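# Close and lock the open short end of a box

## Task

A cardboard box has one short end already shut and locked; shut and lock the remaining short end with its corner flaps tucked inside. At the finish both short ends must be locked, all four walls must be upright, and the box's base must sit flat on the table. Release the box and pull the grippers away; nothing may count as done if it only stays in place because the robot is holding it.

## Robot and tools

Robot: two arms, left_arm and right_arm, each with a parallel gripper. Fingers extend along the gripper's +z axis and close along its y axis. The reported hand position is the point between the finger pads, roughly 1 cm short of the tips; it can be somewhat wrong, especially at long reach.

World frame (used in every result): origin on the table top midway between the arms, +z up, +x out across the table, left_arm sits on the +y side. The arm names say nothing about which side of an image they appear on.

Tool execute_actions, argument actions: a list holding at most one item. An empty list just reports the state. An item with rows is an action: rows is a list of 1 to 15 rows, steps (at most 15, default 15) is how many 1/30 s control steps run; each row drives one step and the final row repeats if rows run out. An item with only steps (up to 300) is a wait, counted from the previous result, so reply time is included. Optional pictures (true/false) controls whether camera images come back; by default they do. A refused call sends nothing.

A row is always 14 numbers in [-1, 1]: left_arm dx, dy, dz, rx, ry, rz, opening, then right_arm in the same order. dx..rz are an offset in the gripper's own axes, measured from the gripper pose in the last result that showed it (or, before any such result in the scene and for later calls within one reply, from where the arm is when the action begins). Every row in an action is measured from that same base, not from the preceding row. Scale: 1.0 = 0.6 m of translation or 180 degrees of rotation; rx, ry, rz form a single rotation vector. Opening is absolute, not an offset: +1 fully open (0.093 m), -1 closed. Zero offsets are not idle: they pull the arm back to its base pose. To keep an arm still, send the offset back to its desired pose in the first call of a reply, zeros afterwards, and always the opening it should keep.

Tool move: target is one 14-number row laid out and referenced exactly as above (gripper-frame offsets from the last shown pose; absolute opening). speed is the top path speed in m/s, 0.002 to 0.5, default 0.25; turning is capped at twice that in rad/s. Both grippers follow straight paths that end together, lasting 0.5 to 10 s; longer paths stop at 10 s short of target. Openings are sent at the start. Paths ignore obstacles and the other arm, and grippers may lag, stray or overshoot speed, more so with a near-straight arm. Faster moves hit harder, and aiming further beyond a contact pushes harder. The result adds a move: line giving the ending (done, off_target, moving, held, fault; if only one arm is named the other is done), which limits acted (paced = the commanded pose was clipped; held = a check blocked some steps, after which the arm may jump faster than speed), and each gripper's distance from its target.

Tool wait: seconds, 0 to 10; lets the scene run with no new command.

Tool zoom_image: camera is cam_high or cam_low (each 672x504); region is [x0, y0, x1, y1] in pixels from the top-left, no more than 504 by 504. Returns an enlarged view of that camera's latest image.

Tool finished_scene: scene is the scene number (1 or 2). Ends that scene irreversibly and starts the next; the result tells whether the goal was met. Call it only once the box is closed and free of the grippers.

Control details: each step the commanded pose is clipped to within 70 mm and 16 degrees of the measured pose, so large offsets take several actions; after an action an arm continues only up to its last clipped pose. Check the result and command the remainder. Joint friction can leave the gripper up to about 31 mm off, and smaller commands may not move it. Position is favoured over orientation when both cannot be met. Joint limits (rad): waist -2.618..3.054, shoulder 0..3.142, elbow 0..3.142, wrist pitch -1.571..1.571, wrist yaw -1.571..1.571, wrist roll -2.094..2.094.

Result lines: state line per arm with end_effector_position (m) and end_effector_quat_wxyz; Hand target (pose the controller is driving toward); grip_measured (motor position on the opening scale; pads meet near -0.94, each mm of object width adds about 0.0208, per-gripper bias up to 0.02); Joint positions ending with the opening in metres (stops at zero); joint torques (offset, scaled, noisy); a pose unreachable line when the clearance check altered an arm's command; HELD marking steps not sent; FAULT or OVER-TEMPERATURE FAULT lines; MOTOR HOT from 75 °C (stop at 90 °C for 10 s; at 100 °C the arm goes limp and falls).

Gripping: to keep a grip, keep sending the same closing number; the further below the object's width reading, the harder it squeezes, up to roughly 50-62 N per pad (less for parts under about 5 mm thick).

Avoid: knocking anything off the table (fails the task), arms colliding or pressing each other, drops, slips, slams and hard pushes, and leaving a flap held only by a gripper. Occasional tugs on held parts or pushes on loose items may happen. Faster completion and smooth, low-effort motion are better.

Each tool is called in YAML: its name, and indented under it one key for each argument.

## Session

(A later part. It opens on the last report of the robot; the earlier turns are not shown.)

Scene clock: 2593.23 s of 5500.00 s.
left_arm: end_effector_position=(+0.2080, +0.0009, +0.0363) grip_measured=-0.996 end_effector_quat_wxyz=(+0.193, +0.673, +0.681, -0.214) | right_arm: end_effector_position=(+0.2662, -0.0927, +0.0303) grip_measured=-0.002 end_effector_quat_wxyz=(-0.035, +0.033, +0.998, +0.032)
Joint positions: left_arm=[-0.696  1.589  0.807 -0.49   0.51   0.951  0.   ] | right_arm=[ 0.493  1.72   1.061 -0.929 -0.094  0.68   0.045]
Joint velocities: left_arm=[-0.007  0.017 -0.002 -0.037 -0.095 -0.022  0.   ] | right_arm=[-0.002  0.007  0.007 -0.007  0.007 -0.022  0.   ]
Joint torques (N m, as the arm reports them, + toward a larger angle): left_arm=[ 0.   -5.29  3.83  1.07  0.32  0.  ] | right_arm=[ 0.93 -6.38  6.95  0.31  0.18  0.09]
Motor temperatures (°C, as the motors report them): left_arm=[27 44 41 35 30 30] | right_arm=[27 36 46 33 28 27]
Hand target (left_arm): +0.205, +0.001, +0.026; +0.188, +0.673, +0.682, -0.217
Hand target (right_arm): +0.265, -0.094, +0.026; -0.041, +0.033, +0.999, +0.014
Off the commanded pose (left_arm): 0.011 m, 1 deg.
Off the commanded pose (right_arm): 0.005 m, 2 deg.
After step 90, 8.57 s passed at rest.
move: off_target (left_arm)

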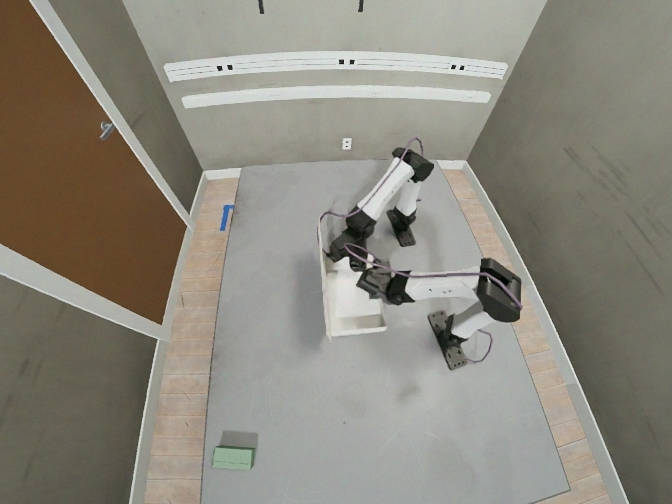

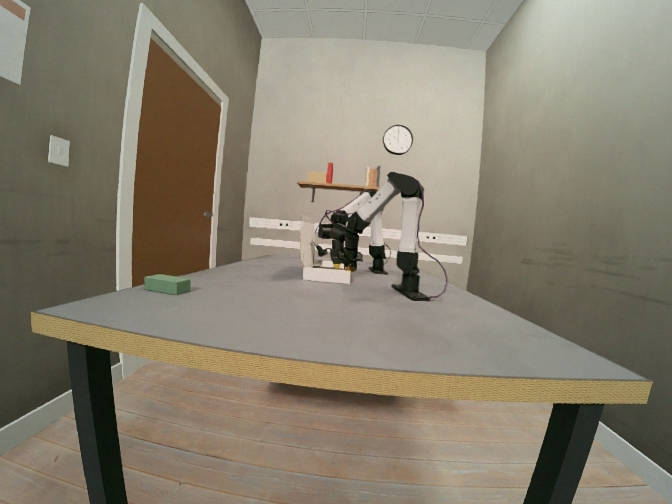

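Panel folded down inside. Close while shifting −y.

move:
  target: [0.008,0,0.016,0,0,0,-1, 0,-0.02,0.012,0,0,0,-0.55]
  speed: 0.03

move:
  target: [0,0,0,0,0,0,-1, 0,-0.012,0.01,0,0,0,-1]
  speed: 0.03

zoom_image:
  camera: "cam_high"
  region: [290,200,430,340]

Scene clock: 2603.10 s of 5500.00 s.
left_arm: end_effector_position=(+0.2081, +0.0014, +0.0362) grip_measured=-0.996 end_effector_quat_wxyz=(+0.193, +0.674, +0.681, -0.211) | right_arm: end_effector_position=(+0.2660, -0.1019, +0.0261) grip_measured=-0.546 end_effector_quat_wxyz=(-0.036, +0.030, +0.999, +0.025)
Joint positions: left_arm=[-0.696  1.588  0.807 -0.491  0.506  0.955  0.   ] | right_arm=[ 0.474  1.716  1.039 -0.923 -0.083  0.654  0.019]
Joint velocities: left_arm=[-0.002 -0.007 -0.017  0.051 -0.007 -0.051  0.   ] | right_arm=[ 0.002 -0.012 -0.002 -0.022 -0.007 -0.007 -0.001]
Joint torques (N m, as the arm reports them, + toward a larger angle): left_arm=[ 0.   -5.08  3.81  1.14  0.35 -0.03] | right_arm=[-1.32 -9.11  3.88  0.72 -0.05 -0.03]
Motor temperatures (°C, as the motors report them): left_arm=[27 43 41 35 30 30] | right_arm=[27 36 46 33 28 27]
Hand target (left_arm): +0.207, -0.000, +0.026; +0.193, +0.674, +0.681, -0.214
Hand target (right_arm): +0.265, -0.104, +0.022; -0.035, +0.033, +0.998, +0.032
Off the commanded pose (left_arm): 0.011 m, 0 deg.
Off the commanded pose (right_arm): 0.005 m, 1 deg.
After step 90, 6.17 s passed at rest.
move: off_target (left_arm)

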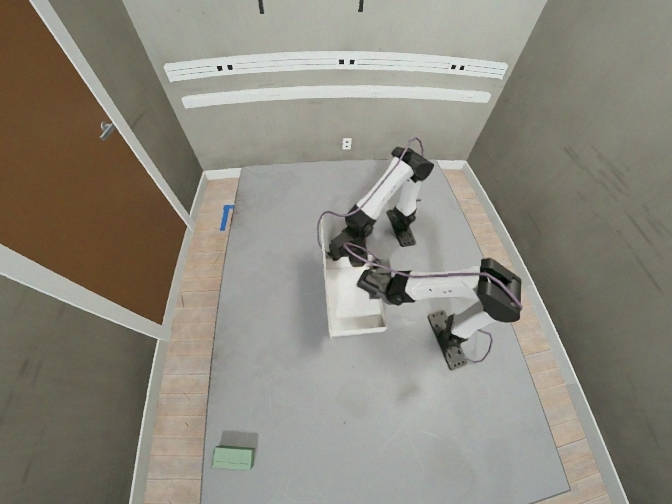

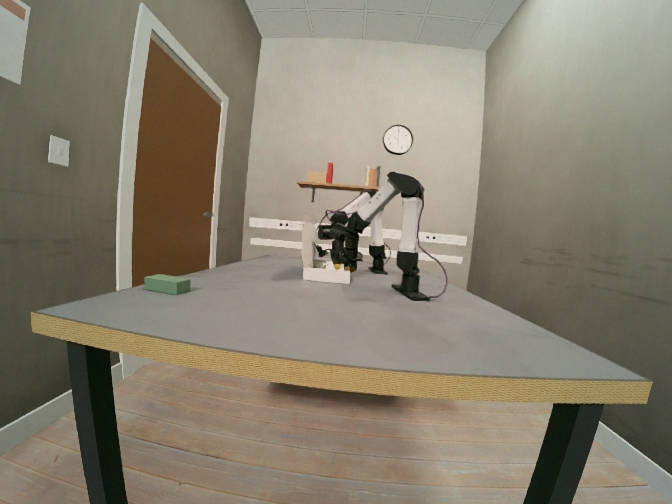

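Scene clock: 2603.80 s of 5500.00 s.
left_arm: end_effector_position=(+0.2085, +0.0014, +0.0362) grip_measured=-0.996 end_effector_quat_wxyz=(+0.195, +0.678, +0.677, -0.210) | right_arm: end_effector_position=(+0.2649, -0.1086, +0.0257) grip_measured=-0.969 end_effector_quat_wxyz=(-0.036, +0.017, +0.999, +0.010)
Joint positions: left_arm=[-0.696  1.588  0.807 -0.49   0.505  0.966  0.   ] | right_arm=[ 0.471  1.716  1.037 -0.94  -0.058  0.625  0.   ]
Joint velocities: left_arm=[-0.012 -0.002  0.022  0.022 -0.081  0.007  0.   ] | right_arm=[-0.002 -0.017  0.012 -0.051 -0.037  0.007  0.   ]
Joint torques (N m, as the arm reports them, + toward a larger angle): left_arm=[ 0.11 -7.59  5.58  0.75  0.31 -0.1 ] | right_arm=[-1.62 -8.66  3.58  0.85 -0.15  0.1 ]
Motor temperatures (°C, as the motors report them): left_arm=[27 44 41 35 30 30] | right_arm=[27 36 46 33 28 27]
Hand target (left_arm): +0.208, +0.001, +0.036; +0.193, +0.674, +0.681, -0.211
Hand target (right_arm): +0.265, -0.109, +0.020; -0.036, +0.030, +0.999, +0.024
Off the commanded pose (left_arm): 0.000 m, 1 deg.
Off the commanded pose (right_arm): 0.006 m, 2 deg.
move: done

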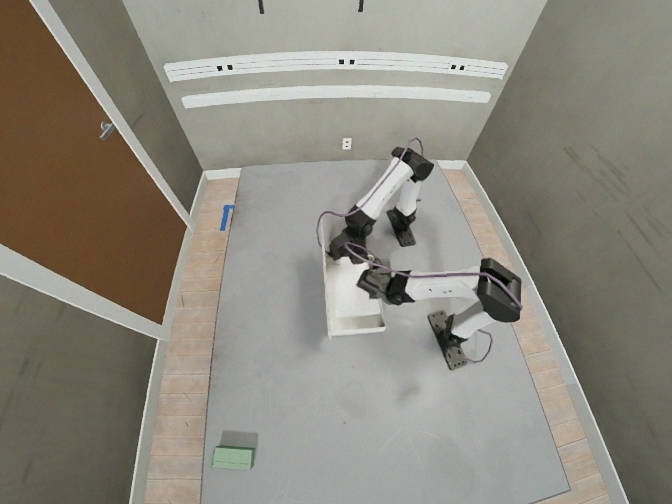

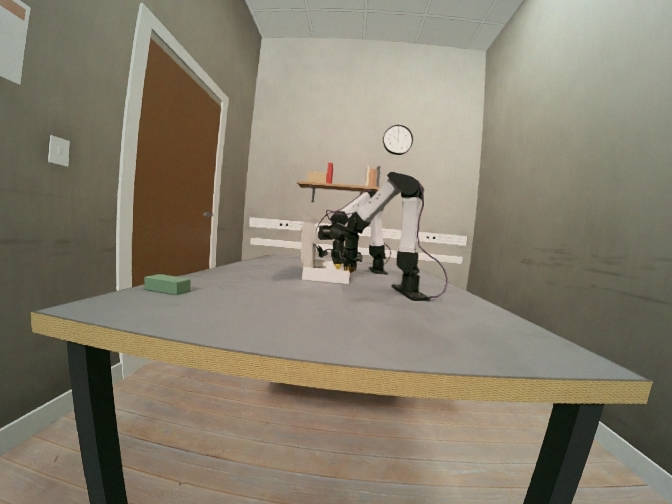

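Region (290, 200, 430, 340) of cam_high's 672x504 image, scaled by 3.600, with more detail than that image has.

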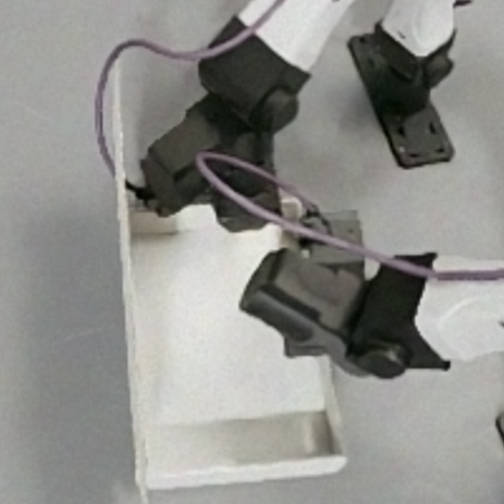

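Open slightly to test whether it holds.

move:
  target: [0,0,0,0,0,0,-1, 0,0,0,0,0,0,-0.3]
  speed: 0.03

zoom_image:
  camera: "cam_high"
  region: [310,230,390,290]

zoom_image:
  camera: "cam_low"
  region: [290,240,370,290]

Scene clock: 2611.67 s of 5500.00 s.
left_arm: end_effector_position=(+0.2085, +0.0014, +0.0362) grip_measured=-0.996 end_effector_quat_wxyz=(+0.195, +0.679, +0.676, -0.210) | right_arm: end_effector_position=(+0.2648, -0.1088, +0.0257) grip_measured=-0.302 end_effector_quat_wxyz=(-0.036, +0.017, +0.999, +0.009)
Joint positions: left_arm=[-0.696  1.588  0.807 -0.49   0.505  0.968  0.   ] | right_arm=[ 0.471  1.716  1.037 -0.941 -0.057  0.625  0.031]
Joint velocities: left_arm=[ 0.002 -0.017 -0.022 -0.007 -0.022 -0.066  0.   ] | right_arm=[-0.002 -0.007 -0.017 -0.022 -0.125  0.022  0.   ]
Joint torques (N m, as the arm reports them, + toward a larger angle): left_arm=[ 0.25 -7.7   5.76  0.75  0.33  0.06] | right_arm=[-0.19 -8.43  5.82  0.41  0.03 -0.01]
Motor temperatures (°C, as the motors report them): left_arm=[27 44 41 35 30 30] | right_arm=[27 37 45 33 28 27]
Hand target (left_arm): +0.208, +0.001, +0.036; +0.195, +0.679, +0.677, -0.210
Hand target (right_arm): +0.265, -0.109, +0.026; -0.036, +0.017, +0.999, +0.010
Off the commanded pose (left_arm): 0.000 m, 0 deg.
Off the commanded pose (right_arm): 0.000 m, 0 deg.
After step 90, 4.17 s passed at rest.
move: done

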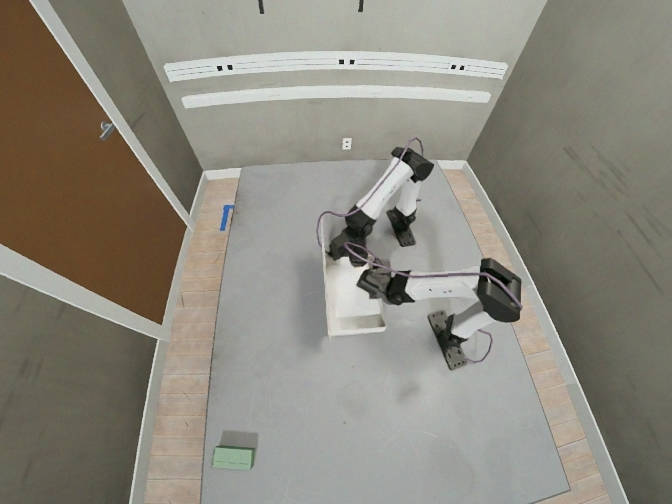

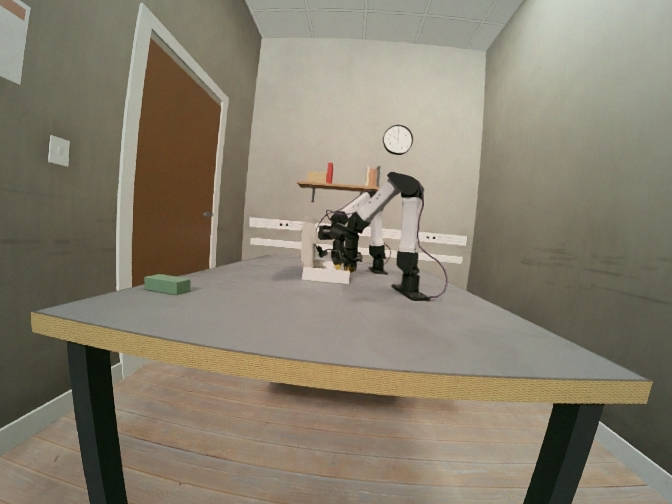

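Region (310, 230, 390, 290) of cam_high's 672x504 image, scaled by 6.300, with more detail than that image has; it fills the top 378 rows of this view, and the rest is white.

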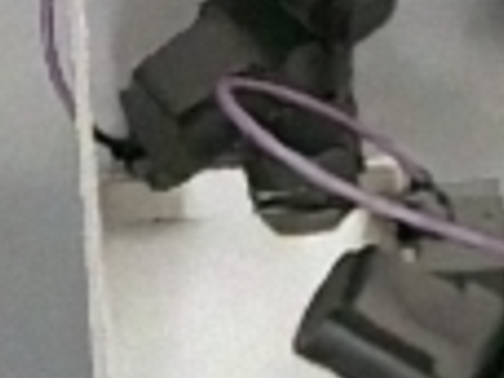

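Region (290, 240, 370, 290) of cam_low's 672x504 image, scaled by 6.300, with more detail than that image has; it fills the top 315 rows of this view, and the rest is white.

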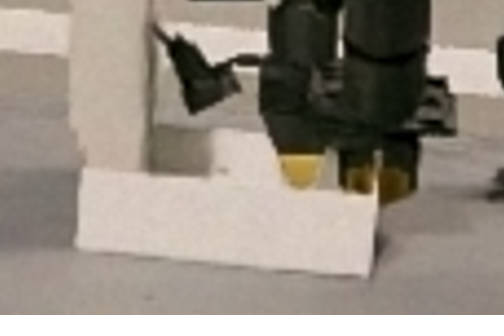

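Appears to hold. Lift off.

move:
  target: [0,0,0,0,0,0,-1, 0,0,-0.13,0,0,0,-0.3]
  speed: 0.05

move:
  target: [-0.06,0,-0.1,0,0,0,-0.2, 0.05,-0.2,-0.03,0,0,0,-0.3]
  speed: 0.08

move:
  target: [0.25,-0.15,-0.2,0,0,0,-0.2, 0,0,0,0,0,0,-0.3]
  speed: 0.15

zoom_image:
  camera: "cam_high"
  region: [300,220,410,350]

Scene clock: 2636.50 s of 5500.00 s.
left_arm: end_effector_position=(+0.2085, +0.0014, +0.0362) grip_measured=-0.996 end_effector_quat_wxyz=(+0.195, +0.679, +0.676, -0.210) | right_arm: end_effector_position=(+0.2661, -0.1079, +0.0929) grip_measured=-0.302 end_effector_quat_wxyz=(-0.046, +0.015, +0.999, +0.003)
Joint positions: left_arm=[-0.696  1.588  0.807 -0.49   0.505  0.968  0.   ] | right_arm=[ 0.471  1.666  1.259 -1.236 -0.057  0.619  0.031]
Joint velocities: left_arm=[ 0.012  0.002 -0.007 -0.037 -0.007  0.007  0.   ] | right_arm=[-0.002  0.022  0.012 -0.022  0.007 -0.051 -0.   ]
Joint torques (N m, as the arm reports them, + toward a larger angle): left_arm=[ 0.19 -7.81  5.68  0.79  0.32  0.04] | right_arm=[-1.67 -9.8   7.86  0.17  0.06 -0.09]
Motor temperatures (°C, as the motors report them): left_arm=[27 45 43 34 30 30] | right_arm=[27 39 45 33 28 27]
Hand target (left_arm): +0.208, +0.001, +0.036; +0.195, +0.679, +0.676, -0.210
Hand target (right_arm): +0.270, -0.110, +0.103; -0.036, +0.017, +0.999, +0.009
Off the commanded pose (left_arm): 0.000 m, 0 deg.
Off the commanded pose (right_arm): 0.012 m, 1 deg.
After step 90, 19.80 s passed at rest.
move: off_target (right_arm)

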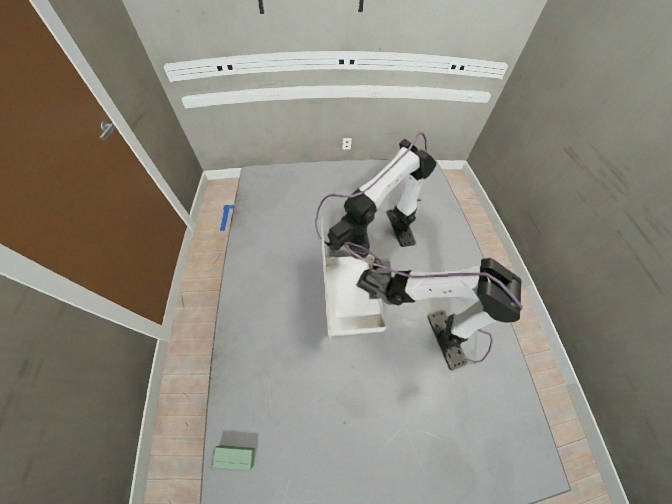

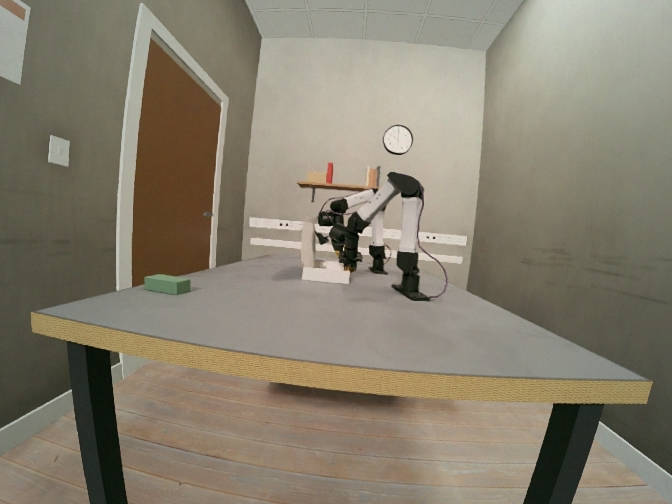

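Scene clock: 2638.53 s of 5500.00 s.
left_arm: end_effector_position=(+0.2053, +0.0033, +0.0976) grip_measured=-0.202 end_effector_quat_wxyz=(+0.185, +0.680, +0.677, -0.212) | right_arm: end_effector_position=(+0.2432, -0.2209, +0.1123) grip_measured=-0.302 end_effector_quat_wxyz=(-0.040, +0.015, +0.999, +0.007)
Joint positions: left_arm=[-0.696  1.49   0.986 -0.79   0.505  0.974  0.035] | right_arm=[ 0.093  1.394  1.076 -1.328 -0.031  0.242  0.031]
Joint velocities: left_arm=[ 0.002 -0.002  0.007 -0.066 -0.007 -0.066  0.001] | right_arm=[-0.002  0.002 -0.002  0.051 -0.007 -0.022 -0.001]
Joint torques (N m, as the arm reports them, + toward a larger angle): left_arm=[ 1.11 -8.64  7.24  0.6   0.37  0.11] | right_arm=[-1.43 -6.98  4.98  0.2   0.1  -0.09]
Motor temperatures (°C, as the motors report them): left_arm=[27 45 43 34 30 30] | right_arm=[27 39 45 32 28 27]
Hand target (left_arm): +0.209, +0.005, +0.106; +0.195, +0.679, +0.676, -0.209
Hand target (right_arm): +0.236, -0.226, +0.112; -0.046, +0.015, +0.999, +0.001
Off the commanded pose (left_arm): 0.010 m, 1 deg.
Off the commanded pose (right_arm): 0.011 m, 1 deg.
move: off_target (right_arm)

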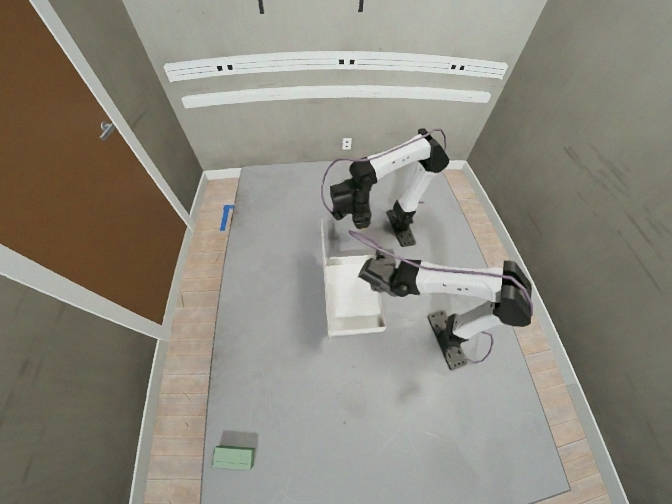

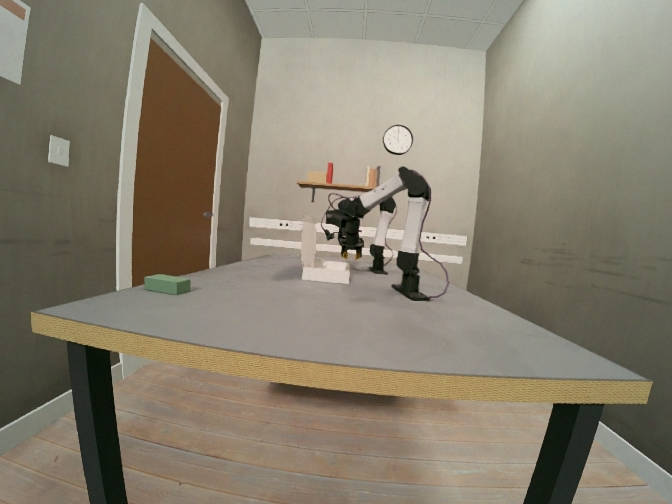

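Scene clock: 2640.67 s of 5500.00 s.
left_arm: end_effector_position=(+0.1195, +0.1962, +0.1180) grip_measured=-0.202 end_effector_quat_wxyz=(+0.181, +0.684, +0.676, -0.206) | right_arm: end_effector_position=(+0.2432, -0.2209, +0.1123) grip_measured=-0.302 end_effector_quat_wxyz=(-0.040, +0.015, +0.999, +0.007)
Joint positions: left_arm=[ 0.229  1.187  0.844 -1.499  0.492  2.046  0.035] | right_arm=[ 0.093  1.394  1.076 -1.328 -0.031  0.242  0.031]
Joint velocities: left_arm=[-0.012  0.007 -0.012 -0.022  0.007 -0.037 -0.   ] | right_arm=[ 0.012  0.027 -0.012 -0.007 -0.007 -0.007 -0.   ]
Joint torques (N m, as the arm reports them, + toward a larger angle): left_arm=[ 0.95 -1.18  6.47 -0.55  0.19  0.14] | right_arm=[-0.34 -5.4   6.32  0.37  0.04  0.01]
Motor temperatures (°C, as the motors report them): left_arm=[27 45 43 34 30 30] | right_arm=[27 39 45 32 28 27]
Hand target (left_arm): +0.119, +0.198, +0.120; +0.179, +0.682, +0.677, -0.211
Hand target (right_arm): +0.243, -0.221, +0.112; -0.040, +0.015, +0.999, +0.007
Off the commanded pose (left_arm): 0.003 m, 1 deg.
Off the commanded pose (right_arm): 0.000 m, 0 deg.
move: done

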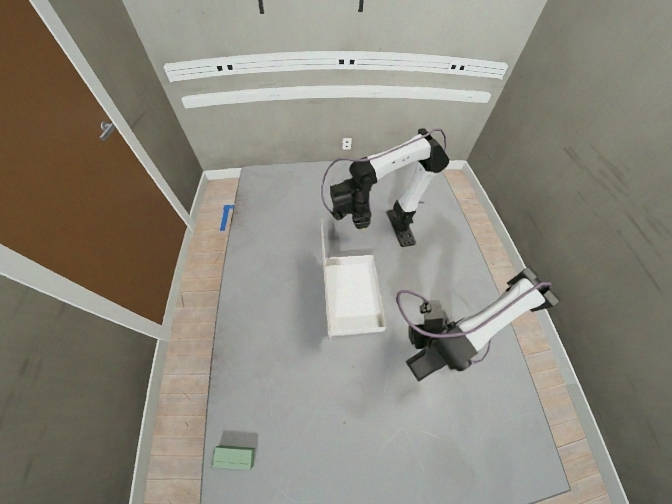

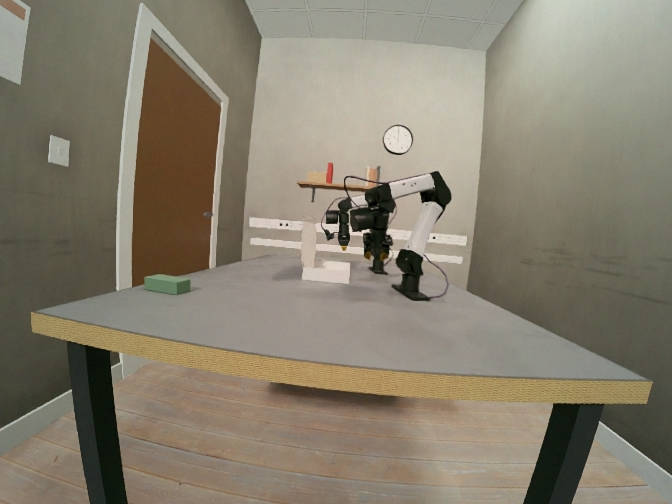

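Region (300, 220, 410, 350) of cam_high's 672x504 image, scaled by 3.877, with more detail than that image has; it fills the left 426 columns of this view, and the rest is white.

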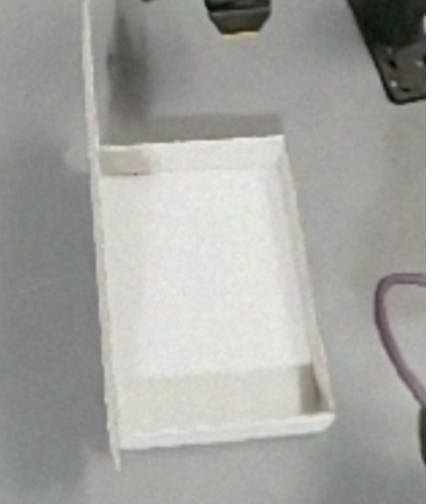

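Looks locked.

finished_scene:
  scene: 1

The scene is finished: the task was done.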